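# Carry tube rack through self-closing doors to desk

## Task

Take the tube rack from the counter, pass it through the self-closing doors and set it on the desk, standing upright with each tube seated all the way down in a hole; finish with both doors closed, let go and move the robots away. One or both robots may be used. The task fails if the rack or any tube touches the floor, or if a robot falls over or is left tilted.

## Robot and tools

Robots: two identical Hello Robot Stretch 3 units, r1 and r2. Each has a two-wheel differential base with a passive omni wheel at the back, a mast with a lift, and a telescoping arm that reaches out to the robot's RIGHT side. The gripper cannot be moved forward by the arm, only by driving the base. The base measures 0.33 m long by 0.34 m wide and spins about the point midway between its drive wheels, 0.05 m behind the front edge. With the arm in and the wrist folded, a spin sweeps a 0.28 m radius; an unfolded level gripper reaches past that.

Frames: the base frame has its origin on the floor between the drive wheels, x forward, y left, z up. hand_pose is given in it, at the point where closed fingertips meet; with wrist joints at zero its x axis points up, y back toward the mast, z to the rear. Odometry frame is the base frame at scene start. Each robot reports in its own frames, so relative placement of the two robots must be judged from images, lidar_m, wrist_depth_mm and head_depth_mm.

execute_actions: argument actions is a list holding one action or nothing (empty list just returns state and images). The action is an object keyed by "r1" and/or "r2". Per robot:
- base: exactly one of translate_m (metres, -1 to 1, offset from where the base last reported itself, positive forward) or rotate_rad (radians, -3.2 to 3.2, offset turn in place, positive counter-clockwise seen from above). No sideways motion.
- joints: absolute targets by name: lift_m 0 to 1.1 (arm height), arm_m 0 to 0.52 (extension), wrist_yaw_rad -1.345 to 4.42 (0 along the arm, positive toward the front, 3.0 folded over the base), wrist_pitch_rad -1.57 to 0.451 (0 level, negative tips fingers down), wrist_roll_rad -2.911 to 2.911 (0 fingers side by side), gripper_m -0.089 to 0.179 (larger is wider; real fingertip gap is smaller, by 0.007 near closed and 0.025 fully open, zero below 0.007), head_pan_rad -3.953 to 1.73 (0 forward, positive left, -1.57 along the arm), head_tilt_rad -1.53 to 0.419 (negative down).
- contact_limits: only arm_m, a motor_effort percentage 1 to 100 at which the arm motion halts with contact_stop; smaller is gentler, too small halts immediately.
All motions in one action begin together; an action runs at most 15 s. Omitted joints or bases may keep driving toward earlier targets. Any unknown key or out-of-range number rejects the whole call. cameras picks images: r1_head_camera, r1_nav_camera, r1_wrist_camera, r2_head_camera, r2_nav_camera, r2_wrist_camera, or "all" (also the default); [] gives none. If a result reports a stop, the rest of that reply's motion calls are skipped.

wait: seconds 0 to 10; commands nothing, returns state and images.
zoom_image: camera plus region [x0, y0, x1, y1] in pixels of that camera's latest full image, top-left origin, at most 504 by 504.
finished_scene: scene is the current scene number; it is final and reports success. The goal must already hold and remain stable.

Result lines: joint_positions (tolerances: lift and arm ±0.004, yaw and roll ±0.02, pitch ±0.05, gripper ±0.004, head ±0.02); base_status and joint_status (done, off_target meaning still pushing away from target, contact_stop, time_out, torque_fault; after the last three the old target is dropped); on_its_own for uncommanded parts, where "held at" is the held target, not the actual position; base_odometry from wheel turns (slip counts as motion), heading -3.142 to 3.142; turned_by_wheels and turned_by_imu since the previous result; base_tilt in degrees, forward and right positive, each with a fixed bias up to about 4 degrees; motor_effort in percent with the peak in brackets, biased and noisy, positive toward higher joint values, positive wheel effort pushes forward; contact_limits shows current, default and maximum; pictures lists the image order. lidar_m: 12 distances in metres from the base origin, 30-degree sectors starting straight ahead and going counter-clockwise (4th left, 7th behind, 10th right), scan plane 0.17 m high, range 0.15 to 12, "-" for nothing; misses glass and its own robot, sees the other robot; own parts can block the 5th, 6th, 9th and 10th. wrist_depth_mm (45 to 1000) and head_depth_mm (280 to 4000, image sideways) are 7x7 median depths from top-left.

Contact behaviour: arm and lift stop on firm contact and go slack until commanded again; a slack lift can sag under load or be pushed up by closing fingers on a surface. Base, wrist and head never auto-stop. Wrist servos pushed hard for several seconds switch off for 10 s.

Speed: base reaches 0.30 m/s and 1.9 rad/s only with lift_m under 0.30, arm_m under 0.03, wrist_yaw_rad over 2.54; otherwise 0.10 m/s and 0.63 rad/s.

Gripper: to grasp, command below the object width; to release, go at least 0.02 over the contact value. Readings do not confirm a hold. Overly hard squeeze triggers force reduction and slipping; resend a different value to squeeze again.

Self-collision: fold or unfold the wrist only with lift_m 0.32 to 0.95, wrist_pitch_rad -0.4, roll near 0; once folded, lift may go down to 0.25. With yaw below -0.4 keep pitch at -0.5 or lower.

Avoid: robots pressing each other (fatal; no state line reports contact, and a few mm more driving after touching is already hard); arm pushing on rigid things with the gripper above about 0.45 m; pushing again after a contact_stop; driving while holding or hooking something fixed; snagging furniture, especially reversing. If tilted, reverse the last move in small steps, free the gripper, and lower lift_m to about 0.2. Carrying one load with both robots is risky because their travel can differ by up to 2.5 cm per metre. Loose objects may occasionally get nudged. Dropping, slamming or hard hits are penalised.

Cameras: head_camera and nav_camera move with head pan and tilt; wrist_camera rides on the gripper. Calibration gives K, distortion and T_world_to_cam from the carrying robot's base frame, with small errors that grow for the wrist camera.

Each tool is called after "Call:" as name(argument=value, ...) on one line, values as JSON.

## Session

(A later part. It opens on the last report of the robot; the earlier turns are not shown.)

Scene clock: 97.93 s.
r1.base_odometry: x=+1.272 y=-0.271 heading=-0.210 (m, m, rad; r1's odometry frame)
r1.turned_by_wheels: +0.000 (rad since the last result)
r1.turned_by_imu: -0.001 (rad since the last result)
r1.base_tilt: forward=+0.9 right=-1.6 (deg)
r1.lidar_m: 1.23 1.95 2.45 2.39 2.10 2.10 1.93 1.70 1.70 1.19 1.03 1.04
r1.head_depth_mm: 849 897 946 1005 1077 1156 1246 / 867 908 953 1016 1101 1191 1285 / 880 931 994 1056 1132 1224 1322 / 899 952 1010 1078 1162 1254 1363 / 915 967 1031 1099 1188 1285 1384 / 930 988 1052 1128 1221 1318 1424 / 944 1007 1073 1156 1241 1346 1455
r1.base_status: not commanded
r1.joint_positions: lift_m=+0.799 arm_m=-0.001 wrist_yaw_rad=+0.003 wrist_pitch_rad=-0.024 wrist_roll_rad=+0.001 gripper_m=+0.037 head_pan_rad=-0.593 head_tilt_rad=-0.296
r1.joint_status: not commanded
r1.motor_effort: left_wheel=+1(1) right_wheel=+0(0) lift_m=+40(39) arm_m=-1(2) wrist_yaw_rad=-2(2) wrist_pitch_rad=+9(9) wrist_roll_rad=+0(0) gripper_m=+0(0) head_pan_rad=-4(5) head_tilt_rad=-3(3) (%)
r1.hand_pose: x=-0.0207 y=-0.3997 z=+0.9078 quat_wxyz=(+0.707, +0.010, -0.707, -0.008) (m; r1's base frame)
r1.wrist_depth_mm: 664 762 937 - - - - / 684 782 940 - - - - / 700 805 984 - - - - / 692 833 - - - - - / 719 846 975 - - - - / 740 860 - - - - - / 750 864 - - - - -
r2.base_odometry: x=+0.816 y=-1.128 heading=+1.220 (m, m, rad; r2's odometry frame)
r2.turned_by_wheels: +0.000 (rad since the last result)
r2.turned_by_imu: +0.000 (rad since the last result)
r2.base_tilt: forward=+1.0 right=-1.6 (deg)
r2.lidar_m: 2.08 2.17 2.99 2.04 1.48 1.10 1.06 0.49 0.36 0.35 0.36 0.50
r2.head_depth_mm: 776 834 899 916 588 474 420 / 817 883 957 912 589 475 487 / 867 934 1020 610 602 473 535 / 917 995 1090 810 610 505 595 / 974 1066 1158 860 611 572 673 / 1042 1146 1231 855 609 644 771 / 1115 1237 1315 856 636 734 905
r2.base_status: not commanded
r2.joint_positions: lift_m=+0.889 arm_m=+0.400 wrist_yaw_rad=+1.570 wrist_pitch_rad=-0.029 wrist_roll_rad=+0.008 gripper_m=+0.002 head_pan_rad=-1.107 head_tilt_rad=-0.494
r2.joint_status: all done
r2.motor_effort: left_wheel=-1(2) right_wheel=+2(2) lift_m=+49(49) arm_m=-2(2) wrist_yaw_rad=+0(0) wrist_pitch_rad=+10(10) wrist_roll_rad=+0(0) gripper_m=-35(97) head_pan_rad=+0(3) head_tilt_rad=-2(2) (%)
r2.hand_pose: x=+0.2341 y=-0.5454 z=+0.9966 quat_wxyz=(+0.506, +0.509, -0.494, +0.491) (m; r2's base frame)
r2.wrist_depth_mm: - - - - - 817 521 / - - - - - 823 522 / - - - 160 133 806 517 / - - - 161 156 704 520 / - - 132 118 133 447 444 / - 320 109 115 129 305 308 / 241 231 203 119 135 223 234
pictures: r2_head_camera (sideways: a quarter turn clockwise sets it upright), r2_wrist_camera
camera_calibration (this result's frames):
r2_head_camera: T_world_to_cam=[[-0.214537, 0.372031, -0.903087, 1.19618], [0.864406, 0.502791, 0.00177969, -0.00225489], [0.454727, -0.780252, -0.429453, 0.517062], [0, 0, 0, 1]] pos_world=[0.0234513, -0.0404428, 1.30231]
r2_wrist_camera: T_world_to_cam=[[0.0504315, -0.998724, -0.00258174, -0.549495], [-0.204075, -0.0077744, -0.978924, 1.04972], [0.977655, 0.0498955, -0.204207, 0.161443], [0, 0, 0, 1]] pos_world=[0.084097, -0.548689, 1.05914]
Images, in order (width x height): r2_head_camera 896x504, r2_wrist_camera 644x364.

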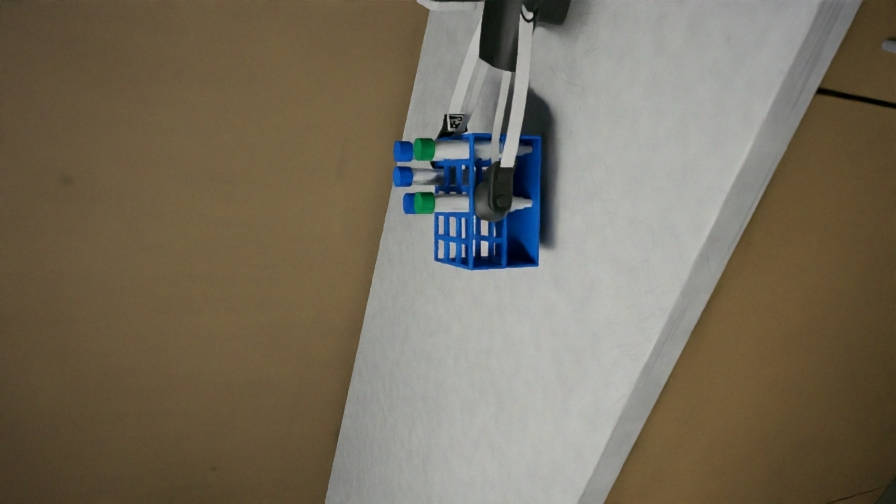

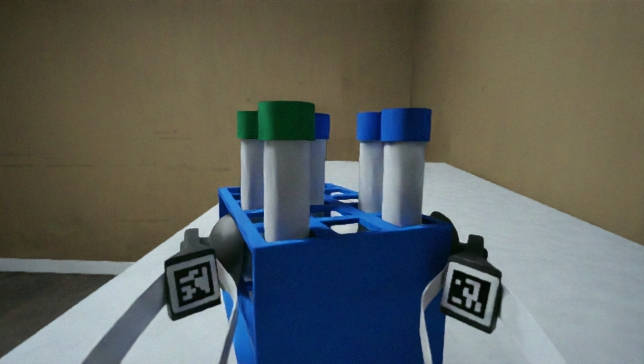

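Call:
execute_actions(actions=[{"r2":{"joints":{"lift_m":0.93,"arm_m":0.02,"head_pan_rad":-0.5}},"r1":{"base":{"rotate_rad":0.114},"joints":{"wrist_yaw_rad":1.57,"gripper_m":0.12,"lift_m":0.84}}}], cameras=[])

Call:
execute_actions(actions=[{"r1":{"base":{"translate_m":0.76}}}], cameras=[])

Call:
execute_actions(actions=[{"r1":{"base":{"rotate_rad":-0.9},"joints":{"head_tilt_rad":-0.5}}}], cameras=[])

Call:
execute_actions(actions=[{"r1":{"joints":{"arm_m":0.45}}}], cameras=["r1_head_camera","r1_wrist_camera","r1_nav_camera","r2_head_camera"])

Scene clock: 120.63 s.
r1.base_odometry: x=+1.272 y=-0.271 heading=-0.096 (m, m, rad; r1's odometry frame)
r1.turned_by_wheels: +0.114 (rad since the last result)
r1.turned_by_imu: +0.110 (rad since the last result)
r1.base_tilt: forward=+0.7 right=-1.4 (deg)
r1.lidar_m: 1.33 1.95 2.48 2.26 2.10 2.13 1.83 1.70 1.69 1.12 1.04 1.06
r1.head_depth_mm: 852 896 944 999 1064 1154 1246 / 875 925 977 1045 1117 1197 1297 / 898 949 1008 1079 1157 1247 1352 / 927 980 1044 1112 1199 1293 1399 / 953 1011 1078 1154 1248 1350 1447 / 978 1044 1115 1195 1292 1408 1492 / 1009 1079 1151 1248 1346 1458 1527
r1.base_status: done
r1.joint_positions: lift_m=+0.839 arm_m=-0.001 wrist_yaw_rad=+1.567 wrist_pitch_rad=-0.022 wrist_roll_rad=+0.001 gripper_m=+0.120 head_pan_rad=-0.593 head_tilt_rad=-0.296
r1.joint_status: all done
r1.motor_effort: left_wheel=-2(6) right_wheel=+3(5) lift_m=+40(41) arm_m=-1(1) wrist_yaw_rad=+2(4) wrist_pitch_rad=+9(9) wrist_roll_rad=+0(0) gripper_m=+0(81) head_pan_rad=-5(5) head_tilt_rad=-3(3) (%)
r1.hand_pose: x=+0.2343 y=-0.1451 z=+0.9483 quat_wxyz=(+0.507, +0.505, -0.495, +0.493) (m; r1's base frame)
r1.wrist_depth_mm: - - - - 999 787 680 / - - - - - 819 677 / - - - - - 830 703 / - - - - - 850 701 / - - - - - 870 735 / - - - - - 843 736 / - - - - - 976 749
r2.base_odometry: x=+0.816 y=-1.128 heading=+1.220 (m, m, rad; r2's odometry frame)
r2.turned_by_wheels: +0.000 (rad since the last result)
r2.turned_by_imu: -0.001 (rad since the last result)
r2.base_tilt: forward=+1.0 right=-1.6 (deg)
r2.lidar_m: 2.08 2.16 3.00 2.05 1.48 1.10 1.06 0.50 0.36 0.35 0.36 0.50
r2.head_depth_mm: 1171 1228 1249 861 612 516 579 / 1349 1431 1403 861 318 308 656 / 1589 1712 1450 859 659 321 317 / 1878 2032 2077 911 837 305 1271 / 1860 2020 2109 1229 1367 372 1300 / 1779 1915 2085 2304 2070 1590 1298 / 1704 1833 1980 2175 2057 1590 1298
r2.base_status: not commanded
r2.joint_positions: lift_m=+0.929 arm_m=+0.020 wrist_yaw_rad=+1.570 wrist_pitch_rad=-0.030 wrist_roll_rad=+0.008 gripper_m=+0.044 head_pan_rad=-0.507 head_tilt_rad=-0.494
r2.joint_status: all done
r2.on_its_own: gripper_m is held at +0.043, not at your +0.000, by its stall guard, which is not easing now
r2.motor_effort: left_wheel=-1(1) right_wheel=+2(2) lift_m=+49(47) arm_m=-3(2) wrist_yaw_rad=+0(0) wrist_pitch_rad=+10(10) wrist_roll_rad=+0(0) gripper_m=-19(20) head_pan_rad=+3(28) head_tilt_rad=-2(2) (%)
r2.hand_pose: x=+0.2340 y=-0.1654 z=+1.0364 quat_wxyz=(+0.506, +0.509, -0.494, +0.490) (m; r2's base frame)
r2.wrist_depth_mm: - - - - - - - / - - - - - - - / - - - 160 134 - - / - - - 162 156 - 886 / - - 140 117 132 561 572 / - - 108 115 129 401 391 / - - - 118 134 338 298
pictures: none
No camera images: the call's "cameras" was empty. Leave "cameras" out to get every camera's image.

Scene clock: 129.60 s.
r1.base_odometry: x=+2.028 y=-0.344 heading=-0.096 (m, m, rad; r1's odometry frame)
r1.turned_by_wheels: +0.000 (rad since the last result)
r1.turned_by_imu: +0.005 (rad since the last result)
r1.base_tilt: forward=+0.7 right=-1.5 (deg)
r1.lidar_m: 0.76 1.63 1.40 2.36 2.56 2.59 2.49 2.31 0.92 0.64 0.59 0.60
r1.head_depth_mm: 465 492 521 553 590 633 681 / 478 505 536 572 612 656 709 / 492 521 554 591 635 683 739 / 506 537 572 610 654 707 765 / 512 543 577 622 674 733 806 / 532 569 612 658 708 773 848 / 554 591 633 683 741 809 889
r1.base_status: done
r1.joint_positions: lift_m=+0.839 arm_m=-0.001 wrist_yaw_rad=+1.567 wrist_pitch_rad=-0.022 wrist_roll_rad=+0.001 gripper_m=+0.120 head_pan_rad=-0.593 head_tilt_rad=-0.296
r1.joint_status: not commanded
r1.motor_effort: left_wheel=-3(3) right_wheel=+2(5) lift_m=+39(39) arm_m=-1(1) wrist_yaw_rad=+2(3) wrist_pitch_rad=+8(8) wrist_roll_rad=+0(0) gripper_m=+1(1) head_pan_rad=-5(5) head_tilt_rad=-2(2) (%)
r1.hand_pose: x=+0.2343 y=-0.1451 z=+0.9483 quat_wxyz=(+0.507, +0.505, -0.495, +0.493) (m; r1's base frame)
r1.wrist_depth_mm: - - 923 639 484 387 326 / - - - 664 483 395 331 / - - - 701 493 401 338 / - - - 705 505 411 345 / - - - 748 574 417 349 / - - - 777 573 408 360 / - - - 829 571 466 358
r2.base_odometry: x=+0.816 y=-1.128 heading=+1.220 (m, m, rad; r2's odometry frame)
r2.turned_by_wheels: +0.000 (rad since the last result)
r2.turned_by_imu: -0.001 (rad since the last result)
r2.base_tilt: forward=+0.9 right=-1.7 (deg)
r2.lidar_m: 2.08 2.17 2.99 1.48 1.48 1.10 1.06 0.49 0.36 0.35 0.37 0.50
r2.head_depth_mm: 1167 1227 1246 861 611 518 579 / 1351 1428 1411 860 318 308 657 / 1591 1702 1454 859 660 321 316 / 1882 2038 2066 912 837 305 1265 / 1860 1998 2113 1226 1368 372 1298 / 1774 1919 2075 2273 2057 1600 1298 / 1701 1826 1984 2156 2050 1589 1297
r2.base_status: not commanded
r2.joint_positions: lift_m=+0.929 arm_m=+0.020 wrist_yaw_rad=+1.570 wrist_pitch_rad=-0.030 wrist_roll_rad=+0.008 gripper_m=+0.044 head_pan_rad=-0.507 head_tilt_rad=-0.494
r2.joint_status: not commanded
r2.on_its_own: gripper_m is held at +0.043, not at your +0.000, by its stall guard, which is not easing now
r2.motor_effort: left_wheel=-1(1) right_wheel=+2(2) lift_m=+49(49) arm_m=-2(3) wrist_yaw_rad=+0(0) wrist_pitch_rad=+10(10) wrist_roll_rad=+0(0) gripper_m=-20(19) head_pan_rad=+3(2) head_tilt_rad=-2(2) (%)
r2.hand_pose: x=+0.2340 y=-0.1654 z=+1.0364 quat_wxyz=(+0.506, +0.509, -0.494, +0.490) (m; r2's base frame)
r2.wrist_depth_mm: - - - - - - - / - - - - - - - / - - - 160 134 - - / - - - 162 156 - 907 / - - 140 117 133 565 566 / - - 108 115 129 402 391 / - - - 118 134 337 298
pictures: none
No camera images: the call's "cameras" was empty. Leave "cameras" out to get every camera's image.

Scene clock: 131.97 s.
r1.base_odometry: x=+2.028 y=-0.344 heading=-0.996 (m, m, rad; r1's odometry frame)
r1.turned_by_wheels: -0.900 (rad since the last result)
r1.turned_by_imu: -0.899 (rad since the last result)
r1.base_tilt: forward=+0.7 right=-1.5 (deg)
r1.lidar_m: 0.59 0.62 0.86 1.40 1.40 2.62 2.55 2.67 2.37 2.04 0.81 0.61
r1.head_depth_mm: 663 729 834 957 1151 1363 1294 / 661 727 808 905 1032 1202 1270 / 619 676 743 826 931 1047 1224 / 582 630 689 761 850 960 1101 / 549 591 643 704 780 874 977 / 518 558 601 657 722 800 882 / 492 527 568 613 670 739 820
r1.base_status: done
r1.joint_positions: lift_m=+0.839 arm_m=-0.001 wrist_yaw_rad=+1.568 wrist_pitch_rad=-0.022 wrist_roll_rad=+0.001 gripper_m=+0.120 head_pan_rad=-0.593 head_tilt_rad=-0.493
r1.joint_status: all done
r1.motor_effort: left_wheel=+2(5) right_wheel=-1(4) lift_m=+39(39) arm_m=-2(2) wrist_yaw_rad=+2(2) wrist_pitch_rad=+9(8) wrist_roll_rad=+0(0) gripper_m=+1(0) head_pan_rad=-5(4) head_tilt_rad=-4(26) (%)
r1.hand_pose: x=+0.2343 y=-0.1449 z=+0.9483 quat_wxyz=(+0.506, +0.505, -0.495, +0.493) (m; r1's base frame)
r1.wrist_depth_mm: 463 470 472 474 473 473 464 / 475 481 488 486 485 483 482 / 489 509 501 502 502 512 516 / 514 515 528 530 519 522 528 / 540 553 537 555 545 549 547 / 573 - 573 581 562 568 559 / 595 595 591 592 612 596 592
r2.base_odometry: x=+0.816 y=-1.128 heading=+1.220 (m, m, rad; r2's odometry frame)
r2.turned_by_wheels: +0.000 (rad since the last result)
r2.turned_by_imu: +0.000 (rad since the last result)
r2.base_tilt: forward=+1.0 right=-1.8 (deg)
r2.lidar_m: 2.08 2.17 3.00 1.42 1.40 1.10 1.06 0.50 0.36 0.35 0.36 0.50
r2.head_depth_mm: 1168 1226 1249 862 611 517 579 / 1347 1434 1409 859 317 308 656 / 1595 1707 1451 860 660 321 316 / 1875 2051 2063 915 837 305 1266 / 1849 2003 2116 1220 1365 372 1301 / 1763 1925 2088 2284 2057 1584 1298 / 1703 1834 1987 2163 2070 1592 1297
r2.base_status: not commanded
r2.joint_positions: lift_m=+0.929 arm_m=+0.020 wrist_yaw_rad=+1.570 wrist_pitch_rad=-0.030 wrist_roll_rad=+0.008 gripper_m=+0.044 head_pan_rad=-0.507 head_tilt_rad=-0.494
r2.joint_status: not commanded
r2.on_its_own: gripper_m is held at +0.043, not at your +0.000, by its stall guard, which is not easing now
r2.motor_effort: left_wheel=-1(1) right_wheel=+2(2) lift_m=+49(49) arm_m=-2(3) wrist_yaw_rad=-1(1) wrist_pitch_rad=+10(10) wrist_roll_rad=+0(0) gripper_m=-19(19) head_pan_rad=+1(3) head_tilt_rad=-2(2) (%)
r2.hand_pose: x=+0.2340 y=-0.1654 z=+1.0364 quat_wxyz=(+0.506, +0.509, -0.494, +0.490) (m; r2's base frame)
r2.wrist_depth_mm: - - - - - - - / - - - - - - - / - - - 160 133 - - / - - - 162 156 - 909 / - - 140 118 132 567 566 / - - 108 115 129 400 390 / - - - 118 134 337 298
pictures: none
No camera images: the call's "cameras" was empty. Leave "cameras" out to get every camera's image.

Scene clock: 136.47 s.
r1.base_odometry: x=+2.028 y=-0.344 heading=-0.996 (m, m, rad; r1's odometry frame)
r1.turned_by_wheels: +0.000 (rad since the last result)
r1.turned_by_imu: -0.001 (rad since the last result)
r1.base_tilt: forward=+0.8 right=-1.4 (deg)
r1.lidar_m: 0.59 0.62 0.86 1.40 1.41 2.62 2.55 2.68 2.37 2.03 0.81 0.61
r1.head_depth_mm: 662 728 821 956 1147 1368 1291 / 661 725 806 904 1030 1201 1287 / 620 676 742 829 932 1065 1224 / 580 631 688 760 848 960 1102 / 547 591 643 706 781 876 988 / 519 557 601 657 722 800 897 / 492 527 568 614 672 739 821
r1.base_status: not commanded
r1.joint_positions: lift_m=+0.839 arm_m=+0.450 wrist_yaw_rad=+1.568 wrist_pitch_rad=-0.022 wrist_roll_rad=+0.001 gripper_m=+0.120 head_pan_rad=-0.593 head_tilt_rad=-0.493
r1.joint_status: all done
r1.motor_effort: left_wheel=+2(2) right_wheel=-1(2) lift_m=+40(39) arm_m=+4(5) wrist_yaw_rad=+1(1) wrist_pitch_rad=+8(8) wrist_roll_rad=+0(0) gripper_m=+1(0) head_pan_rad=-5(5) head_tilt_rad=-4(4) (%)
r1.hand_pose: x=+0.2343 y=-0.5954 z=+0.9483 quat_wxyz=(+0.506, +0.505, -0.495, +0.493) (m; r1's base frame)
r1.wrist_depth_mm: 461 462 461 453 447 458 453 / 471 471 474 468 468 474 468 / 502 490 488 477 484 491 498 / 506 507 513 499 503 511 518 / 528 524 534 527 519 529 539 / 559 - 548 553 542 546 549 / 579 578 582 568 567 567 579
r2.base_odometry: x=+0.816 y=-1.128 heading=+1.220 (m, m, rad; r2's odometry frame)
r2.turned_by_wheels: +0.000 (rad since the last result)
r2.turned_by_imu: +0.000 (rad since the last result)
r2.base_tilt: forward=+1.1 right=-1.7 (deg)
r2.lidar_m: 2.08 2.16 3.00 1.42 1.40 1.10 1.06 0.49 0.36 0.35 0.36 0.50
r2.head_depth_mm: 1172 1227 1251 862 611 517 580 / 1346 1423 1404 860 318 308 656 / 1599 1706 1450 861 658 321 316 / 1876 2050 2059 914 838 305 1264 / 1842 2017 2107 1228 1367 372 1299 / 1774 1909 2087 2283 2053 1594 1301 / 1708 1834 1990 2165 2065 1586 1291
r2.base_status: not commanded
r2.joint_positions: lift_m=+0.929 arm_m=+0.020 wrist_yaw_rad=+1.570 wrist_pitch_rad=-0.030 wrist_roll_rad=+0.008 gripper_m=+0.044 head_pan_rad=-0.507 head_tilt_rad=-0.494
r2.joint_status: not commanded
r2.on_its_own: gripper_m is held at +0.043, not at your +0.000, by its stall guard, which is not easing now
r2.motor_effort: left_wheel=-1(1) right_wheel=+2(2) lift_m=+49(49) arm_m=-2(3) wrist_yaw_rad=+0(1) wrist_pitch_rad=+10(10) wrist_roll_rad=+0(0) gripper_m=-19(19) head_pan_rad=+2(4) head_tilt_rad=-2(2) (%)
r2.hand_pose: x=+0.2340 y=-0.1654 z=+1.0364 quat_wxyz=(+0.506, +0.509, -0.494, +0.490) (m; r2's base frame)
r2.wrist_depth_mm: - - - - - - - / - - - - - - - / - - - 160 133 - - / - - - 161 156 - 907 / - - 140 117 132 563 566 / - - 108 115 130 402 391 / - - - 118 134 337 297
pictures: r1_head_camera (sideways: a quarter turn clockwise sets it upright), r1_nav_camera (sideways: a quarter turn counterclockwise sets it upright), r1_wrist_camera, r2_head_camera (sideways: a quarter turn clockwise sets it upright)
camera_calibration (this result's frames):
r1_head_camera: T_world_to_cam=[[-0.398854, 0.305781, -0.864531, 1.14855], [0.564294, 0.824975, 0.0314513, -0.0437023], [0.722833, -0.475305, -0.501594, 0.607622], [0, 0, 0, 1]] pos_world=[0.0435533, -0.0263439, 1.29911]
r1_nav_camera: T_world_to_cam=[[0.386822, -0.327214, 0.862149, -1.0795], [-0.602681, -0.797332, -0.0322076, 0.0929219], [0.697957, -0.507142, -0.505631, 0.609706], [0, 0, 0, 1]] pos_world=[0.0480287, 0.030069, 1.24197]
r1_wrist_camera: T_world_to_cam=[[-0.0363019, -0.998804, -0.0327471, -0.558109], [-0.249516, 0.0407898, -0.967511, 1.02466], [0.96769, -0.0269515, -0.250699, 0.158], [0, 0, 0, 1]] pos_world=[0.0825144, -0.594979, 1.0127]
r2_head_camera: T_world_to_cam=[[-0.38712, 0.185933, -0.903087, 1.19723], [0.429573, 0.903031, 0.00177968, 0.000397608], [0.815846, -0.387253, -0.429453, 0.514859], [0, 0, 0, 1]] pos_world=[0.0432552, -0.0235834, 1.30231]
Images, in order (width x height): r1_head_camera 896x504, r1_nav_camera 672x504, r1_wrist_camera 644x364, r2_head_camera 896x504.

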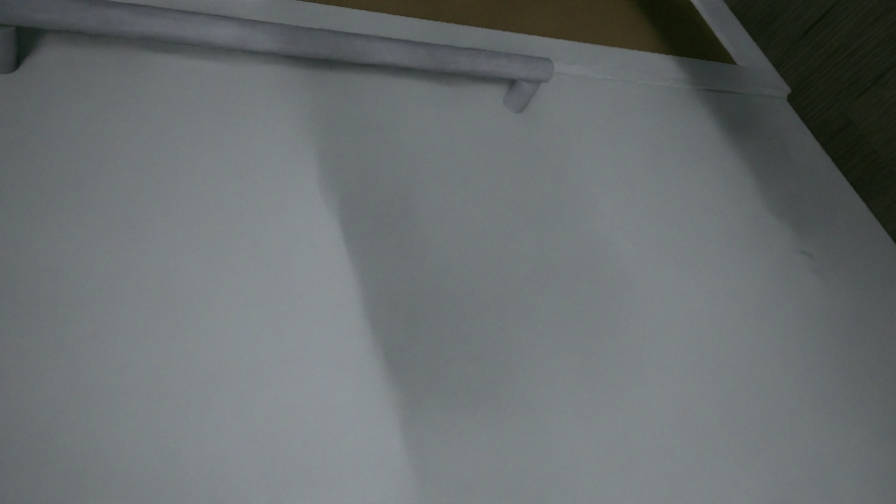

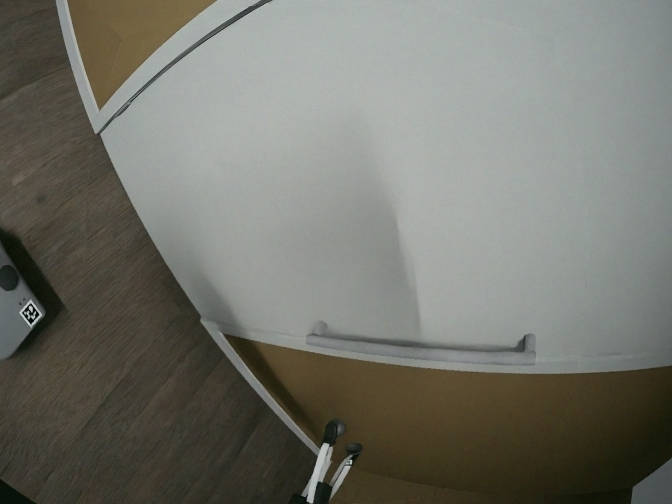

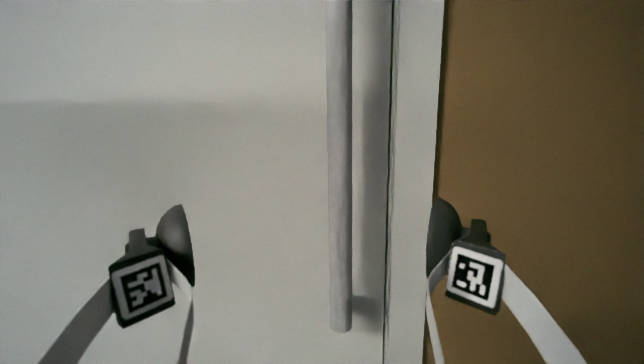

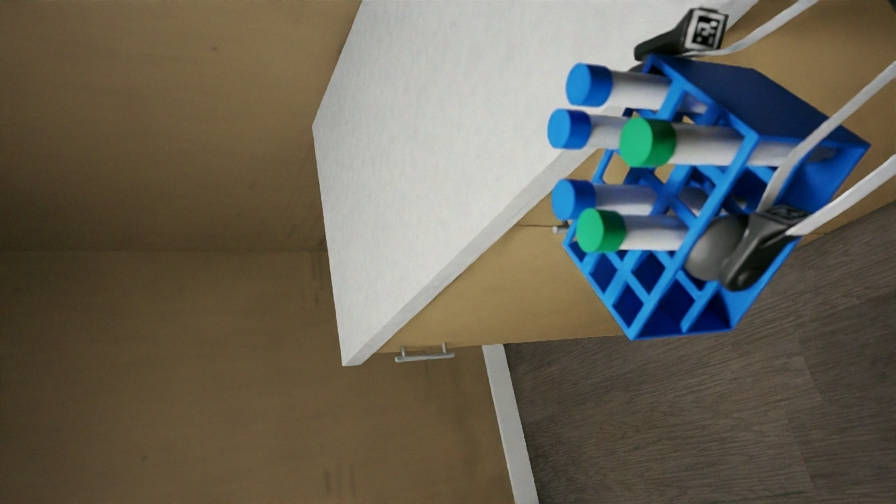

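Call:
execute_actions(actions=[{"r1":{"base":{"translate_m":0.2},"joints":{"arm_m":0.48,"lift_m":1.0}}}], cameras=["r1_wrist_camera"])

Scene clock: 142.20 s.
r1.base_odometry: x=+2.137 y=-0.511 heading=-0.996 (m, m, rad; r1's odometry frame)
r1.turned_by_wheels: +0.000 (rad since the last result)
r1.turned_by_imu: +0.000 (rad since the last result)
r1.base_tilt: forward=+0.8 right=-1.3 (deg)
r1.lidar_m: 0.39 0.41 0.57 1.74 1.92 2.83 2.75 2.89 2.38 1.34 0.53 0.40
r1.head_depth_mm: 450 499 559 636 736 871 1067 / 420 461 512 575 657 763 910 / 393 429 472 525 592 678 791 / 369 400 438 483 539 610 701 / 348 376 408 448 495 554 629 / 329 354 383 417 459 509 571 / 313 335 360 391 426 469 522
r1.base_status: done
r1.joint_positions: lift_m=+0.999 arm_m=+0.480 wrist_yaw_rad=+1.568 wrist_pitch_rad=-0.022 wrist_roll_rad=+0.001 gripper_m=+0.120 head_pan_rad=-0.593 head_tilt_rad=-0.494
r1.joint_status: all done
r1.motor_effort: left_wheel=+1(5) right_wheel=-1(3) lift_m=+39(42) arm_m=+5(5) wrist_yaw_rad=+1(2) wrist_pitch_rad=+8(8) wrist_roll_rad=+0(0) gripper_m=+1(1) head_pan_rad=-4(5) head_tilt_rad=-4(4) (%)
r1.hand_pose: x=+0.2343 y=-0.6254 z=+1.1083 quat_wxyz=(+0.506, +0.505, -0.495, +0.493) (m; r1's base frame)
r1.wrist_depth_mm: 268 266 268 198 265 261 266 / 279 277 275 207 275 274 274 / 287 291 289 284 282 281 283 / 300 299 301 296 293 295 295 / 314 311 312 307 309 309 311 / 327 - 323 319 320 318 323 / 341 339 342 332 327 332 335
r2.base_odometry: x=+0.816 y=-1.128 heading=+1.220 (m, m, rad; r2's odometry frame)
r2.turned_by_wheels: +0.000 (rad since the last result)
r2.turned_by_imu: +0.000 (rad since the last result)
r2.base_tilt: forward=+1.0 right=-1.6 (deg)
r2.lidar_m: 2.08 2.16 3.00 3.78 1.48 1.10 1.06 0.50 0.36 0.35 0.37 0.50
r2.head_depth_mm: 1167 1224 1250 861 611 517 580 / 1349 1431 1409 860 318 308 656 / 1593 1710 1454 859 659 321 316 / 1882 2034 2051 913 836 305 1270 / 1843 2025 2119 1226 1363 373 1304 / 1780 1916 2078 2285 2054 1591 1298 / 1701 1829 1985 2171 2053 1590 1297
r2.base_status: not commanded
r2.joint_positions: lift_m=+0.929 arm_m=+0.020 wrist_yaw_rad=+1.570 wrist_pitch_rad=-0.030 wrist_roll_rad=+0.008 gripper_m=+0.044 head_pan_rad=-0.507 head_tilt_rad=-0.494
r2.joint_status: not commanded
r2.on_its_own: gripper_m is held at +0.043, not at your +0.000, by its stall guard, which is not easing now
r2.motor_effort: left_wheel=-1(1) right_wheel=+2(2) lift_m=+48(49) arm_m=-2(2) wrist_yaw_rad=+1(0) wrist_pitch_rad=+10(10) wrist_roll_rad=+0(0) gripper_m=-20(18) head_pan_rad=+2(2) head_tilt_rad=-2(2) (%)
r2.hand_pose: x=+0.2340 y=-0.1654 z=+1.0364 quat_wxyz=(+0.506, +0.509, -0.494, +0.490) (m; r2's base frame)
r2.wrist_depth_mm: - - - - - - - / - - - - - - - / - - - 160 134 - - / - - - 162 156 - 903 / - - 140 118 132 561 566 / - - 108 115 129 400 390 / - - - 118 134 335 299
pictures: r1_wrist_camera
camera_calibration (this result's frames):
r1_wrist_camera: T_world_to_cam=[[-0.0363003, -0.998804, -0.032747, -0.582833], [-0.249517, 0.0407894, -0.967511, 1.18068], [0.96769, -0.02695, -0.250699, 0.197302], [0, 0, 0, 1]] pos_world=[0.0825144, -0.624978, 1.1727]
Images, in order (width x height): r1_wrist_camera 644x364.

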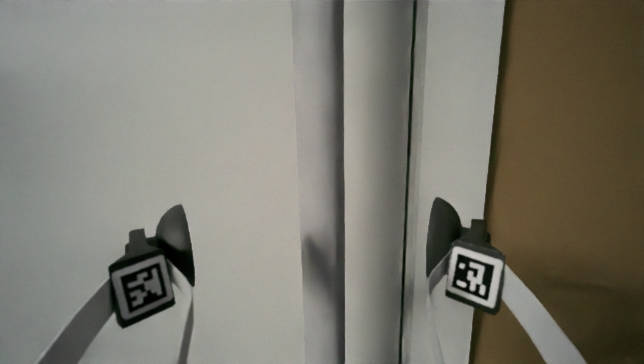

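Call:
execute_actions(actions=[{"r1":{"base":{"translate_m":0.06}}}], cameras=[])

Call:
execute_actions(actions=[{"r1":{"joints":{"gripper_m":-0.03}}}], cameras=["r1_wrist_camera"])

Call:
execute_actions(actions=[{"r1":{"base":{"translate_m":-0.15},"joints":{"arm_m":0.465}}}], cameras=["r1_wrist_camera","r1_nav_camera"])

Scene clock: 147.23 s.
r1.base_odometry: x=+2.169 y=-0.562 heading=-0.996 (m, m, rad; r1's odometry frame)
r1.turned_by_wheels: +0.000 (rad since the last result)
r1.turned_by_imu: -0.001 (rad since the last result)
r1.base_tilt: forward=+0.8 right=-1.5 (deg)
r1.lidar_m: 0.33 0.35 0.48 1.48 1.93 2.69 2.80 2.94 2.38 1.12 0.45 0.34
r1.head_depth_mm: 373 413 462 525 607 721 882 / 348 382 424 476 543 632 754 / 325 355 391 435 491 562 656 / 306 332 363 400 447 506 582 / 291 312 338 371 410 459 521 / - 293 317 345 380 421 472 / - 283 298 323 353 389 432
r1.base_status: done
r1.joint_positions: lift_m=+0.999 arm_m=+0.480 wrist_yaw_rad=+1.568 wrist_pitch_rad=-0.022 wrist_roll_rad=+0.001 gripper_m=+0.120 head_pan_rad=-0.593 head_tilt_rad=-0.494
r1.joint_status: not commanded
r1.motor_effort: left_wheel=+2(6) right_wheel=-1(3) lift_m=+40(40) arm_m=+4(4) wrist_yaw_rad=+1(2) wrist_pitch_rad=+8(8) wrist_roll_rad=+0(0) gripper_m=+0(1) head_pan_rad=-4(5) head_tilt_rad=-4(4) (%)
r1.hand_pose: x=+0.2343 y=-0.6254 z=+1.1083 quat_wxyz=(+0.506, +0.505, -0.495, +0.493) (m; r1's base frame)
r1.wrist_depth_mm: 211 211 211 138 210 199 209 / 220 219 220 143 219 204 218 / 227 228 226 149 225 213 227 / 236 237 237 156 234 221 235 / 247 246 245 162 246 233 243 / 257 - 257 171 254 251 253 / 268 267 267 178 265 253 265
r2.base_odometry: x=+0.816 y=-1.128 heading=+1.220 (m, m, rad; r2's odometry frame)
r2.turned_by_wheels: +0.000 (rad since the last result)
r2.turned_by_imu: +0.000 (rad since the last result)
r2.base_tilt: forward=+0.9 right=-1.7 (deg)
r2.lidar_m: 2.08 2.17 2.99 3.78 1.48 1.10 1.06 0.49 0.36 0.35 0.36 0.50
r2.head_depth_mm: 1170 1228 1248 861 610 517 580 / 1349 1426 1411 859 318 308 655 / 1594 1705 1452 858 657 321 316 / 1882 2044 2063 912 836 305 1266 / 1855 1999 2117 1231 1362 372 1303 / 1770 1912 2084 2295 2058 1603 1298 / 1705 1821 1981 2166 2058 1590 1298
r2.base_status: not commanded
r2.joint_positions: lift_m=+0.929 arm_m=+0.020 wrist_yaw_rad=+1.570 wrist_pitch_rad=-0.030 wrist_roll_rad=+0.008 gripper_m=+0.044 head_pan_rad=-0.507 head_tilt_rad=-0.494
r2.joint_status: not commanded
r2.on_its_own: gripper_m is held at +0.043, not at your +0.000, by its stall guard, which is not easing now
r2.motor_effort: left_wheel=-1(1) right_wheel=+2(2) lift_m=+49(49) arm_m=-3(3) wrist_yaw_rad=+0(1) wrist_pitch_rad=+10(10) wrist_roll_rad=+0(0) gripper_m=-19(19) head_pan_rad=+2(3) head_tilt_rad=-2(2) (%)
r2.hand_pose: x=+0.2340 y=-0.1654 z=+1.0364 quat_wxyz=(+0.506, +0.509, -0.494, +0.490) (m; r2's base frame)
r2.wrist_depth_mm: - - - - - - - / - - - - - - - / - - - 160 134 - - / - - - 162 156 - 924 / - - 140 118 132 567 569 / - - 108 115 129 401 389 / - - - 118 134 337 297
pictures: none
No camera images: the call's "cameras" was empty. Leave "cameras" out to get every camera's image.

Scene clock: 149.23 s.
r1.base_odometry: x=+2.169 y=-0.562 heading=-0.996 (m, m, rad; r1's odometry frame)
r1.turned_by_wheels: -0.001 (rad since the last result)
r1.turned_by_imu: -0.001 (rad since the last result)
r1.base_tilt: forward=+0.9 right=-1.4 (deg)
r1.lidar_m: 0.33 0.34 0.48 1.48 1.93 2.68 2.81 2.94 2.38 1.13 0.45 0.34
r1.head_depth_mm: 374 414 464 527 609 724 885 / 349 383 425 477 545 633 753 / 326 356 392 436 492 563 658 / 306 332 363 401 448 506 581 / 289 312 339 372 411 461 521 / - 293 318 346 381 422 472 / - 284 299 324 353 389 433
r1.base_status: not commanded
r1.joint_positions: lift_m=+0.999 arm_m=+0.480 wrist_yaw_rad=+1.553 wrist_pitch_rad=-0.022 wrist_roll_rad=+0.001 gripper_m=-0.029 head_pan_rad=-0.593 head_tilt_rad=-0.494
r1.joint_status: all done
r1.on_its_own: wrist_yaw_rad is at rest, and its effort (+14) is outside its rest range (-12 to +12)
r1.motor_effort: left_wheel=-6(5) right_wheel=+9(9) lift_m=+40(39) arm_m=+2(5) wrist_yaw_rad=+14(14) wrist_pitch_rad=+8(8) wrist_roll_rad=+0(0) gripper_m=-25(100) head_pan_rad=-4(5) head_tilt_rad=-4(4) (%)
r1.hand_pose: x=+0.2342 y=-0.6294 z=+1.1083 quat_wxyz=(+0.510, +0.501, -0.499, +0.489) (m; r1's base frame)
r1.wrist_depth_mm: 212 212 211 139 215 202 214 / 217 220 220 145 219 208 223 / 225 226 226 151 228 218 230 / 237 236 236 157 237 226 239 / 243 248 246 159 245 237 249 / 254 257 254 169 248 247 257 / 265 265 269 182 269 269 271
r2.base_odometry: x=+0.816 y=-1.128 heading=+1.220 (m, m, rad; r2's odometry frame)
r2.turned_by_wheels: +0.000 (rad since the last result)
r2.turned_by_imu: +0.000 (rad since the last result)
r2.base_tilt: forward=+0.9 right=-1.6 (deg)
r2.lidar_m: 2.08 2.16 2.99 3.78 1.48 1.09 1.06 0.50 0.36 0.35 0.36 0.50
r2.head_depth_mm: 1173 1228 1246 861 612 518 580 / 1344 1426 1408 862 318 308 656 / 1587 1698 1453 859 659 321 316 / 1878 2050 2076 913 836 305 1265 / 1852 2015 2114 1231 1369 373 1303 / 1770 1914 2082 2295 2050 1586 1295 / 1711 1841 1982 2154 2055 1592 1297
r2.base_status: not commanded
r2.joint_positions: lift_m=+0.929 arm_m=+0.020 wrist_yaw_rad=+1.570 wrist_pitch_rad=-0.030 wrist_roll_rad=+0.008 gripper_m=+0.044 head_pan_rad=-0.507 head_tilt_rad=-0.494
r2.joint_status: not commanded
r2.on_its_own: gripper_m is held at +0.043, not at your +0.000, by its stall guard, which is not easing now
r2.motor_effort: left_wheel=-1(1) right_wheel=+2(2) lift_m=+49(49) arm_m=-3(3) wrist_yaw_rad=+0(1) wrist_pitch_rad=+10(10) wrist_roll_rad=+0(0) gripper_m=-19(19) head_pan_rad=+1(3) head_tilt_rad=-2(2) (%)
r2.hand_pose: x=+0.2340 y=-0.1654 z=+1.0364 quat_wxyz=(+0.506, +0.509, -0.494, +0.490) (m; r2's base frame)
r2.wrist_depth_mm: - - - - - - - / - - - - - - - / - - - 160 134 - - / - - - 161 156 - 911 / - - 141 118 133 572 571 / - - 108 115 129 400 391 / - - - 118 134 337 296
pictures: r1_wrist_camera
camera_calibration (this result's frames):
r1_wrist_camera: T_world_to_cam=[[-0.0516005, -0.998131, -0.0327401, -0.582901], [-0.248863, 0.0446013, -0.967511, 1.18308], [0.967163, -0.0417763, -0.250699, 0.188024], [0, 0, 0, 1]] pos_world=[0.0824964, -0.626723, 1.1727]
Images, in order (width x height): r1_wrist_camera 644x364.

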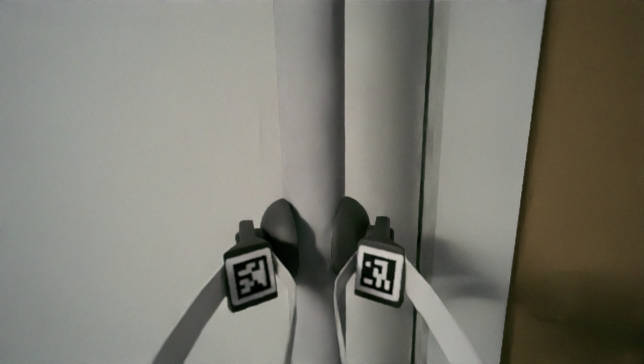

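Scene clock: 151.83 s.
r1.base_odometry: x=+2.088 y=-0.436 heading=-0.996 (m, m, rad; r1's odometry frame)
r1.turned_by_wheels: +0.000 (rad since the last result)
r1.turned_by_imu: +0.000 (rad since the last result)
r1.base_tilt: forward=+0.9 right=-1.3 (deg)
r1.lidar_m: 0.43 0.49 0.70 1.85 1.93 2.74 2.66 2.79 2.38 1.65 0.52 0.43
r1.head_depth_mm: 425 467 520 586 671 785 938 / 407 445 493 551 625 723 851 / 390 425 468 521 587 670 782 / 374 406 446 493 551 626 721 / 360 389 425 468 521 587 671 / 346 374 406 446 493 552 627 / 334 359 390 425 468 520 586
r1.base_status: done
r1.joint_positions: lift_m=+0.999 arm_m=+0.465 wrist_yaw_rad=+1.582 wrist_pitch_rad=-0.022 wrist_roll_rad=+0.001 gripper_m=-0.023 head_pan_rad=-0.593 head_tilt_rad=-0.494
r1.joint_status: all done
r1.on_its_own: gripper_m is held at -0.024, not at your -0.030, by its stall guard, which is not easing now
r1.motor_effort: left_wheel=+7(10) right_wheel=-8(16) lift_m=+39(39) arm_m=-4(12) wrist_yaw_rad=-10(37) wrist_pitch_rad=+8(8) wrist_roll_rad=+0(0) gripper_m=-20(26) head_pan_rad=-5(5) head_tilt_rad=-4(4) (%)
r1.hand_pose: x=+0.2343 y=-0.6073 z=+1.1084 quat_wxyz=(+0.503, +0.509, -0.491, +0.497) (m; r1's base frame)
r1.wrist_depth_mm: 254 241 229 145 209 348 346 / 262 251 238 150 214 356 361 / 276 260 248 156 224 376 373 / 289 273 257 162 233 391 391 / 306 285 270 165 243 399 403 / 323 301 285 174 395 419 414 / 338 318 295 190 264 436 435
r2.base_odometry: x=+0.816 y=-1.128 heading=+1.220 (m, m, rad; r2's odometry frame)
r2.turned_by_wheels: +0.000 (rad since the last result)
r2.turned_by_imu: +0.000 (rad since the last result)
r2.base_tilt: forward=+1.0 right=-1.7 (deg)
r2.lidar_m: 2.08 2.17 2.99 3.75 1.48 1.10 1.06 0.49 0.36 0.35 0.36 0.50
r2.head_depth_mm: 1170 1230 1252 862 612 517 579 / 1346 1425 1408 859 318 308 656 / 1588 1705 1449 860 658 321 317 / 1876 2048 2065 913 838 305 1262 / 1848 2012 2109 1226 1366 372 1295 / 1774 1908 2081 2285 2057 1588 1297 / 1701 1830 2001 2167 2049 1590 1300
r2.base_status: not commanded
r2.joint_positions: lift_m=+0.929 arm_m=+0.020 wrist_yaw_rad=+1.570 wrist_pitch_rad=-0.030 wrist_roll_rad=+0.008 gripper_m=+0.044 head_pan_rad=-0.507 head_tilt_rad=-0.494
r2.joint_status: not commanded
r2.on_its_own: gripper_m is held at +0.043, not at your +0.000, by its stall guard, which is not easing now
r2.motor_effort: left_wheel=-1(1) right_wheel=+2(2) lift_m=+49(49) arm_m=-2(3) wrist_yaw_rad=+2(1) wrist_pitch_rad=+10(10) wrist_roll_rad=+0(0) gripper_m=-20(19) head_pan_rad=+4(2) head_tilt_rad=-2(3) (%)
r2.hand_pose: x=+0.2340 y=-0.1654 z=+1.0364 quat_wxyz=(+0.506, +0.509, -0.494, +0.490) (m; r2's base frame)
r2.wrist_depth_mm: - - - - - - - / - - - - - - - / - - - 160 134 - - / - - - 161 156 - 904 / - - 140 117 133 563 569 / - - 108 115 129 399 393 / - - - 118 134 337 297
pictures: r1_nav_camera (sideways: a quarter turn counterclockwise sets it upright), r1_wrist_camera
camera_calibration (this result's frames):
r1_nav_camera: T_world_to_cam=[[0.38698, -0.327321, 0.862037, -1.07936], [-0.602688, -0.797327, -0.0321956, 0.0929063], [0.697864, -0.50708, -0.505822, 0.609956], [0, 0, 0, 1]] pos_world=[0.0480177, 0.0300764, 1.24197]
r1_wrist_camera: T_world_to_cam=[[-0.0221591, -0.999218, -0.0327597, -0.568375], [-0.249793, 0.037262, -0.967582, 1.17801], [0.968046, -0.0132576, -0.250423, 0.205739], [0, 0, 0, 1]] pos_world=[0.0824995, -0.609098, 1.17273]
Images, in order (width x height): r1_nav_camera 672x504, r1_wrist_camera 644x364.

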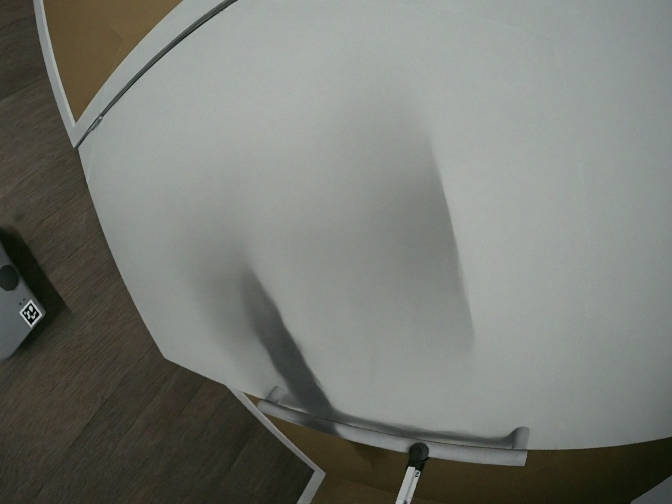

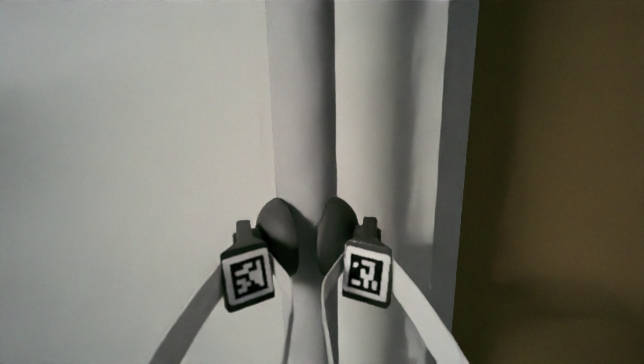

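Call:
execute_actions(actions=[{"r1":{"base":{"translate_m":-0.23},"joints":{"arm_m":0.275,"wrist_yaw_rad":1.17}}}], cameras=[])

Call:
execute_actions(actions=[{"r1":{"base":{"translate_m":-0.16},"joints":{"arm_m":0.02,"wrist_yaw_rad":0.8,"head_pan_rad":-1.0}}}], cameras=["r1_wrist_camera","r1_nav_camera","r2_nav_camera"])

Scene clock: 162.73 s.
r1.base_odometry: x=+1.963 y=-0.243 heading=-0.996 (m, m, rad; r1's odometry frame)
r1.turned_by_wheels: +0.000 (rad since the last result)
r1.turned_by_imu: -0.003 (rad since the last result)
r1.base_tilt: forward=+0.7 right=-1.5 (deg)
r1.lidar_m: 0.71 0.73 1.04 1.37 1.94 2.49 2.43 2.55 2.37 2.31 0.98 0.73
r1.head_depth_mm: 864 957 1071 1217 1413 1504 1285 / 740 848 949 1062 1248 1429 1287 / 752 822 905 1008 1135 1300 1299 / 709 769 838 928 1035 1171 1274 / 668 721 786 859 951 1063 1200 / 633 681 735 802 879 975 1093 / 601 643 690 750 815 901 999
r1.base_status: done
r1.joint_positions: lift_m=+0.999 arm_m=+0.275 wrist_yaw_rad=+1.171 wrist_pitch_rad=-0.022 wrist_roll_rad=+0.001 gripper_m=-0.024 head_pan_rad=-0.593 head_tilt_rad=-0.494
r1.joint_status: all done
r1.on_its_own: gripper_m is held at -0.024, not at your -0.030, by its stall guard, which is not easing now
r1.motor_effort: left_wheel=+1(10) right_wheel=-1(15) lift_m=+39(40) arm_m=-6(9) wrist_yaw_rad=-1(82) wrist_pitch_rad=+8(8) wrist_roll_rad=+0(0) gripper_m=-11(23) head_pan_rad=-4(5) head_tilt_rad=-4(4) (%)
r1.hand_pose: x=+0.2141 y=-0.5198 z=+1.1085 quat_wxyz=(+0.594, +0.397, -0.585, +0.384) (m; r1's base frame)
r1.wrist_depth_mm: 480 519 558 616 693 789 940 / 491 534 586 638 734 845 981 / 506 561 602 665 770 893 - / 513 559 625 688 786 895 - / 530 583 633 - 825 970 - / 561 601 640 749 903 - - / 574 623 717 787 878 - -
r2.base_odometry: x=+0.816 y=-1.128 heading=+1.220 (m, m, rad; r2's odometry frame)
r2.turned_by_wheels: +0.000 (rad since the last result)
r2.turned_by_imu: +0.000 (rad since the last result)
r2.base_tilt: forward=+0.9 right=-1.7 (deg)
r2.lidar_m: 2.08 2.17 3.00 1.37 1.48 1.10 1.06 0.49 0.36 0.35 0.36 0.50
r2.head_depth_mm: 1170 1226 1251 861 612 517 580 / 1348 1425 1408 859 318 308 656 / 1591 1702 1452 860 659 321 317 / 1890 2042 2068 914 838 305 1267 / 1853 2000 2116 1225 1371 372 1297 / 1776 1916 2075 2284 2047 1588 1294 / 1706 1836 1990 2165 2045 1592 1300
r2.base_status: not commanded
r2.joint_positions: lift_m=+0.929 arm_m=+0.020 wrist_yaw_rad=+1.570 wrist_pitch_rad=-0.030 wrist_roll_rad=+0.008 gripper_m=+0.044 head_pan_rad=-0.507 head_tilt_rad=-0.494
r2.joint_status: not commanded
r2.on_its_own: gripper_m is held at +0.043, not at your +0.000, by its stall guard, which is not easing now
r2.motor_effort: left_wheel=-1(1) right_wheel=+1(2) lift_m=+49(49) arm_m=-3(3) wrist_yaw_rad=+0(1) wrist_pitch_rad=+10(10) wrist_roll_rad=+0(0) gripper_m=-19(19) head_pan_rad=+3(2) head_tilt_rad=-2(2) (%)
r2.hand_pose: x=+0.2340 y=-0.1654 z=+1.0364 quat_wxyz=(+0.506, +0.509, -0.494, +0.490) (m; r2's base frame)
r2.wrist_depth_mm: - - - - - - - / - - - - - - - / - - - 160 134 - - / - - - 161 156 - 907 / - - 140 118 132 564 568 / - - 108 115 129 399 389 / - - - 118 134 336 296
pictures: none
No camera images: the call's "cameras" was empty. Leave "cameras" out to get every camera's image.

Scene clock: 165.83 s.
r1.base_odometry: x=+1.876 y=-0.109 heading=-0.996 (m, m, rad; r1's odometry frame)
r1.turned_by_wheels: +0.000 (rad since the last result)
r1.turned_by_imu: -0.002 (rad since the last result)
r1.base_tilt: forward=+0.9 right=-1.5 (deg)
r1.lidar_m: 0.87 0.89 1.27 1.36 1.94 2.33 2.27 2.38 2.36 2.30 1.19 0.89
r1.head_depth_mm: 2007 2158 2357 2465 - - 1285 / 1862 2084 2337 2402 1875 1528 1300 / 1566 1715 1884 2016 1867 1525 1299 / 1351 1463 1591 1732 1809 1539 1304 / 1188 1266 1357 1468 1593 1551 1313 / 1063 1125 1194 1276 1366 1455 1318 / 956 1001 1051 1105 1209 1292 1301
r1.base_status: done
r1.joint_positions: lift_m=+0.999 arm_m=+0.020 wrist_yaw_rad=+0.802 wrist_pitch_rad=-0.022 wrist_roll_rad=+0.001 gripper_m=-0.024 head_pan_rad=-0.993 head_tilt_rad=-0.494
r1.joint_status: all done
r1.on_its_own: gripper_m is held at -0.024, not at your -0.030, by its stall guard, which is not easing now
r1.motor_effort: left_wheel=+1(4) right_wheel=+0(4) lift_m=+39(39) arm_m=-6(7) wrist_yaw_rad=-1(4) wrist_pitch_rad=+8(8) wrist_roll_rad=+0(0) gripper_m=-11(12) head_pan_rad=-5(40) head_tilt_rad=-4(3) (%)
r1.hand_pose: x=+0.1623 y=-0.3432 z=+1.1085 quat_wxyz=(+0.654, +0.283, -0.648, +0.269) (m; r1's base frame)
r1.wrist_depth_mm: 604 699 846 - - - - / 616 738 864 - - - - / 634 753 899 - - - - / 657 734 909 - - - - / 643 774 880 - - - - / 674 801 942 - - - - / 682 812 - - - - -
r2.base_odometry: x=+0.816 y=-1.128 heading=+1.220 (m, m, rad; r2's odometry frame)
r2.turned_by_wheels: +0.000 (rad since the last result)
r2.turned_by_imu: +0.000 (rad since the last result)
r2.base_tilt: forward=+0.9 right=-1.7 (deg)
r2.lidar_m: 2.08 2.17 3.00 1.36 1.48 1.09 1.06 0.49 0.36 0.35 0.36 0.50
r2.head_depth_mm: 1173 1232 1246 860 611 518 579 / 1349 1432 1410 858 318 308 657 / 1587 1713 1448 857 659 321 316 / 1885 2031 2066 913 835 305 1265 / 1842 2007 2119 1229 1371 372 1296 / 1765 1927 2080 2289 2068 1591 1302 / 1709 1827 1985 2163 2061 1592 1298
r2.base_status: not commanded
r2.joint_positions: lift_m=+0.929 arm_m=+0.020 wrist_yaw_rad=+1.570 wrist_pitch_rad=-0.030 wrist_roll_rad=+0.008 gripper_m=+0.044 head_pan_rad=-0.507 head_tilt_rad=-0.494
r2.joint_status: not commanded
r2.on_its_own: gripper_m is held at +0.043, not at your +0.000, by its stall guard, which is not easing now
r2.motor_effort: left_wheel=-1(1) right_wheel=+2(2) lift_m=+49(49) arm_m=-2(3) wrist_yaw_rad=+0(0) wrist_pitch_rad=+10(10) wrist_roll_rad=+0(0) gripper_m=-19(19) head_pan_rad=+2(3) head_tilt_rad=-2(2) (%)
r2.hand_pose: x=+0.2340 y=-0.1654 z=+1.0364 quat_wxyz=(+0.506, +0.509, -0.494, +0.490) (m; r2's base frame)
r2.wrist_depth_mm: - - - - - - - / - - - - - - - / - - - 160 134 - - / - - - 161 156 - 901 / - - 140 117 132 565 565 / - - 108 115 129 397 390 / - - - 118 134 336 297
pictures: r1_nav_camera (sideways: a quarter turn counterclockwise sets it upright), r1_wrist_camera, r2_nav_camera (sideways: a quarter turn counterclockwise sets it upright)
camera_calibration (this result's frames):
r1_nav_camera: T_world_to_cam=[[0.229321, -0.452669, 0.861686, -1.07794], [-0.865589, -0.499721, -0.0321579, 0.0944609], [0.44516, -0.738492, -0.506422, 0.612278], [0, 0, 0, 1]] pos_world=[0.0563976, 0.0114166, 1.24195]
r1_wrist_camera: T_world_to_cam=[[-0.718878, -0.694378, -0.0324614, -0.0886764], [-0.151165, 0.201738, -0.967704, 1.1909], [0.678501, -0.690754, -0.249991, 0.0929687], [0, 0, 0, 1]] pos_world=[0.0531957, -0.237606, 1.1728]
r2_nav_camera: T_world_to_cam=[[0.410463, -0.218112, 0.885408, -1.11764], [-0.487219, -0.873213, 0.01076, 0.046632], [0.770803, -0.435805, -0.46469, 0.559493], [0, 0, 0, 1]] pos_world=[0.0502108, 0.0407783, 1.24906]
Images, in order (width x height): r1_nav_camera 672x504, r1_wrist_camera 644x364, r2_nav_camera 672x504.

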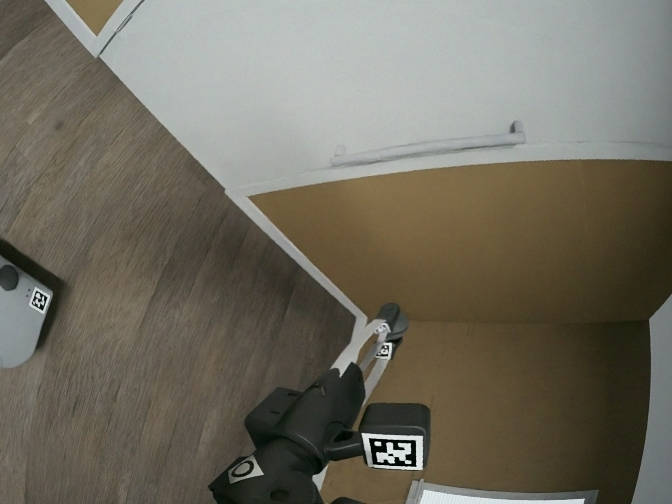

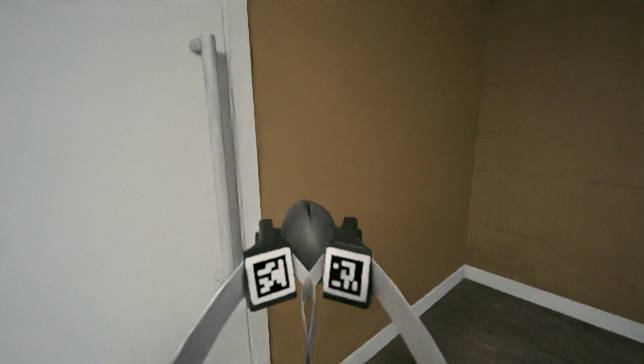

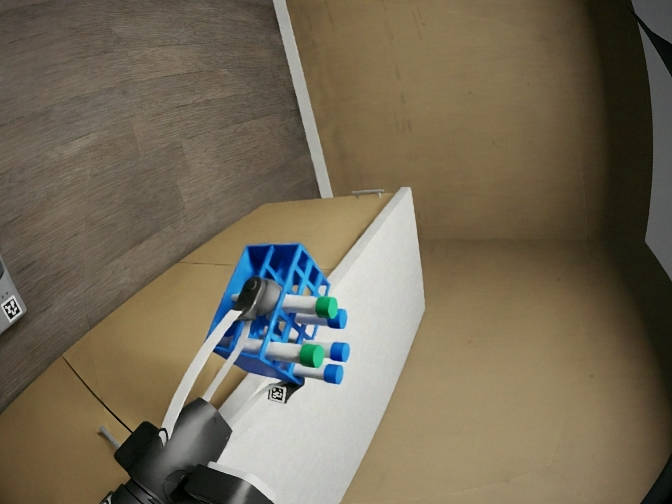

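Call:
execute_actions(actions=[{"r1":{"base":{"translate_m":0.4},"joints":{"arm_m":0.48,"wrist_yaw_rad":1.57,"gripper_m":0.12}}}], cameras=["r1_wrist_camera"])

Scene clock: 175.83 s.
r1.base_odometry: x=+2.093 y=-0.444 heading=-0.996 (m, m, rad; r1's odometry frame)
r1.turned_by_wheels: +0.000 (rad since the last result)
r1.turned_by_imu: +0.001 (rad since the last result)
r1.base_tilt: forward=+0.9 right=-1.3 (deg)
r1.lidar_m: 0.47 0.49 0.69 1.84 1.93 2.74 2.67 2.80 2.37 1.61 0.64 0.48
r1.head_depth_mm: 1202 1356 1632 1929 1874 1519 1292 / 976 1076 1229 1406 1630 1532 1292 / 820 895 984 1102 1242 1419 1303 / 606 719 776 836 957 1120 1233 / 615 667 714 772 841 924 1020 / 557 590 628 671 723 784 852 / 503 531 560 595 634 681 732
r1.base_status: done
r1.joint_positions: lift_m=+0.999 arm_m=+0.480 wrist_yaw_rad=+1.568 wrist_pitch_rad=-0.022 wrist_roll_rad=+0.001 gripper_m=+0.120 head_pan_rad=-0.993 head_tilt_rad=-0.494
r1.joint_status: all done
r1.motor_effort: left_wheel=+1(6) right_wheel=-1(3) lift_m=+38(39) arm_m=+4(5) wrist_yaw_rad=+2(3) wrist_pitch_rad=+8(8) wrist_roll_rad=+0(0) gripper_m=+0(80) head_pan_rad=-4(4) head_tilt_rad=-4(4) (%)
r1.hand_pose: x=+0.2343 y=-0.6254 z=+1.1085 quat_wxyz=(+0.506, +0.505, -0.495, +0.494) (m; r1's base frame)
r1.wrist_depth_mm: 342 343 347 339 333 343 340 / 361 354 358 353 346 353 350 / 371 368 370 363 360 365 367 / 383 380 382 378 378 385 376 / 395 396 403 393 392 399 395 / 415 - 418 412 411 409 410 / 443 437 432 430 421 432 433
r2.base_odometry: x=+0.816 y=-1.128 heading=+1.220 (m, m, rad; r2's odometry frame)
r2.turned_by_wheels: +0.000 (rad since the last result)
r2.turned_by_imu: -0.001 (rad since the last result)
r2.base_tilt: forward=+0.9 right=-1.7 (deg)
r2.lidar_m: 2.08 2.17 3.00 3.80 1.48 1.10 1.06 0.50 0.36 0.35 0.36 0.50
r2.head_depth_mm: 1167 1229 1246 861 611 517 581 / 1345 1426 1404 860 317 308 658 / 1594 1701 1450 862 659 321 316 / 1884 2040 2056 915 838 305 1267 / 1840 2008 2116 1230 1364 372 1301 / 1770 1928 2079 2298 2044 1594 1293 / 1696 1828 1978 2161 2059 1591 1300
r2.base_status: not commanded
r2.joint_positions: lift_m=+0.929 arm_m=+0.020 wrist_yaw_rad=+1.570 wrist_pitch_rad=-0.030 wrist_roll_rad=+0.008 gripper_m=+0.044 head_pan_rad=-0.507 head_tilt_rad=-0.494
r2.joint_status: not commanded
r2.on_its_own: gripper_m is held at +0.043, not at your +0.000, by its stall guard, which is not easing now
r2.motor_effort: left_wheel=-1(1) right_wheel=+2(2) lift_m=+49(49) arm_m=-2(2) wrist_yaw_rad=+0(1) wrist_pitch_rad=+10(10) wrist_roll_rad=+0(0) gripper_m=-19(19) head_pan_rad=+4(2) head_tilt_rad=-2(3) (%)
r2.hand_pose: x=+0.2340 y=-0.1654 z=+1.0364 quat_wxyz=(+0.506, +0.509, -0.494, +0.490) (m; r2's base frame)
r2.wrist_depth_mm: - - - - - - - / - - - - - - - / - - - 160 134 - - / - - - 161 156 - 897 / - - 141 118 133 568 570 / - - 108 115 129 403 391 / - - - 118 134 337 296
pictures: r1_wrist_camera
camera_calibration (this result's frames):
r1_wrist_camera: T_world_to_cam=[[-0.0364043, -0.99881, -0.0324616, -0.583155], [-0.248812, 0.0405193, -0.967704, 1.18077], [0.967867, -0.0271518, -0.249991, 0.196382], [0, 0, 0, 1]] pos_world=[0.0824894, -0.624973, 1.1728]
Images, in order (width x height): r1_wrist_camera 644x364.

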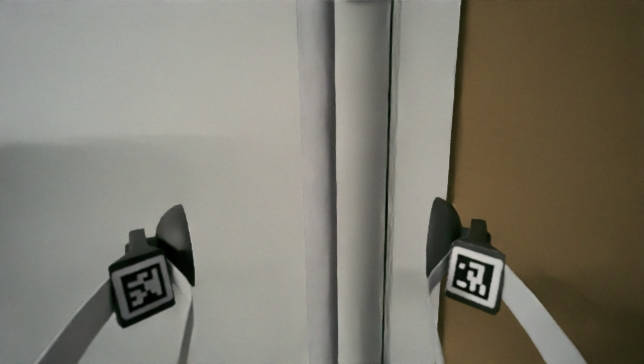

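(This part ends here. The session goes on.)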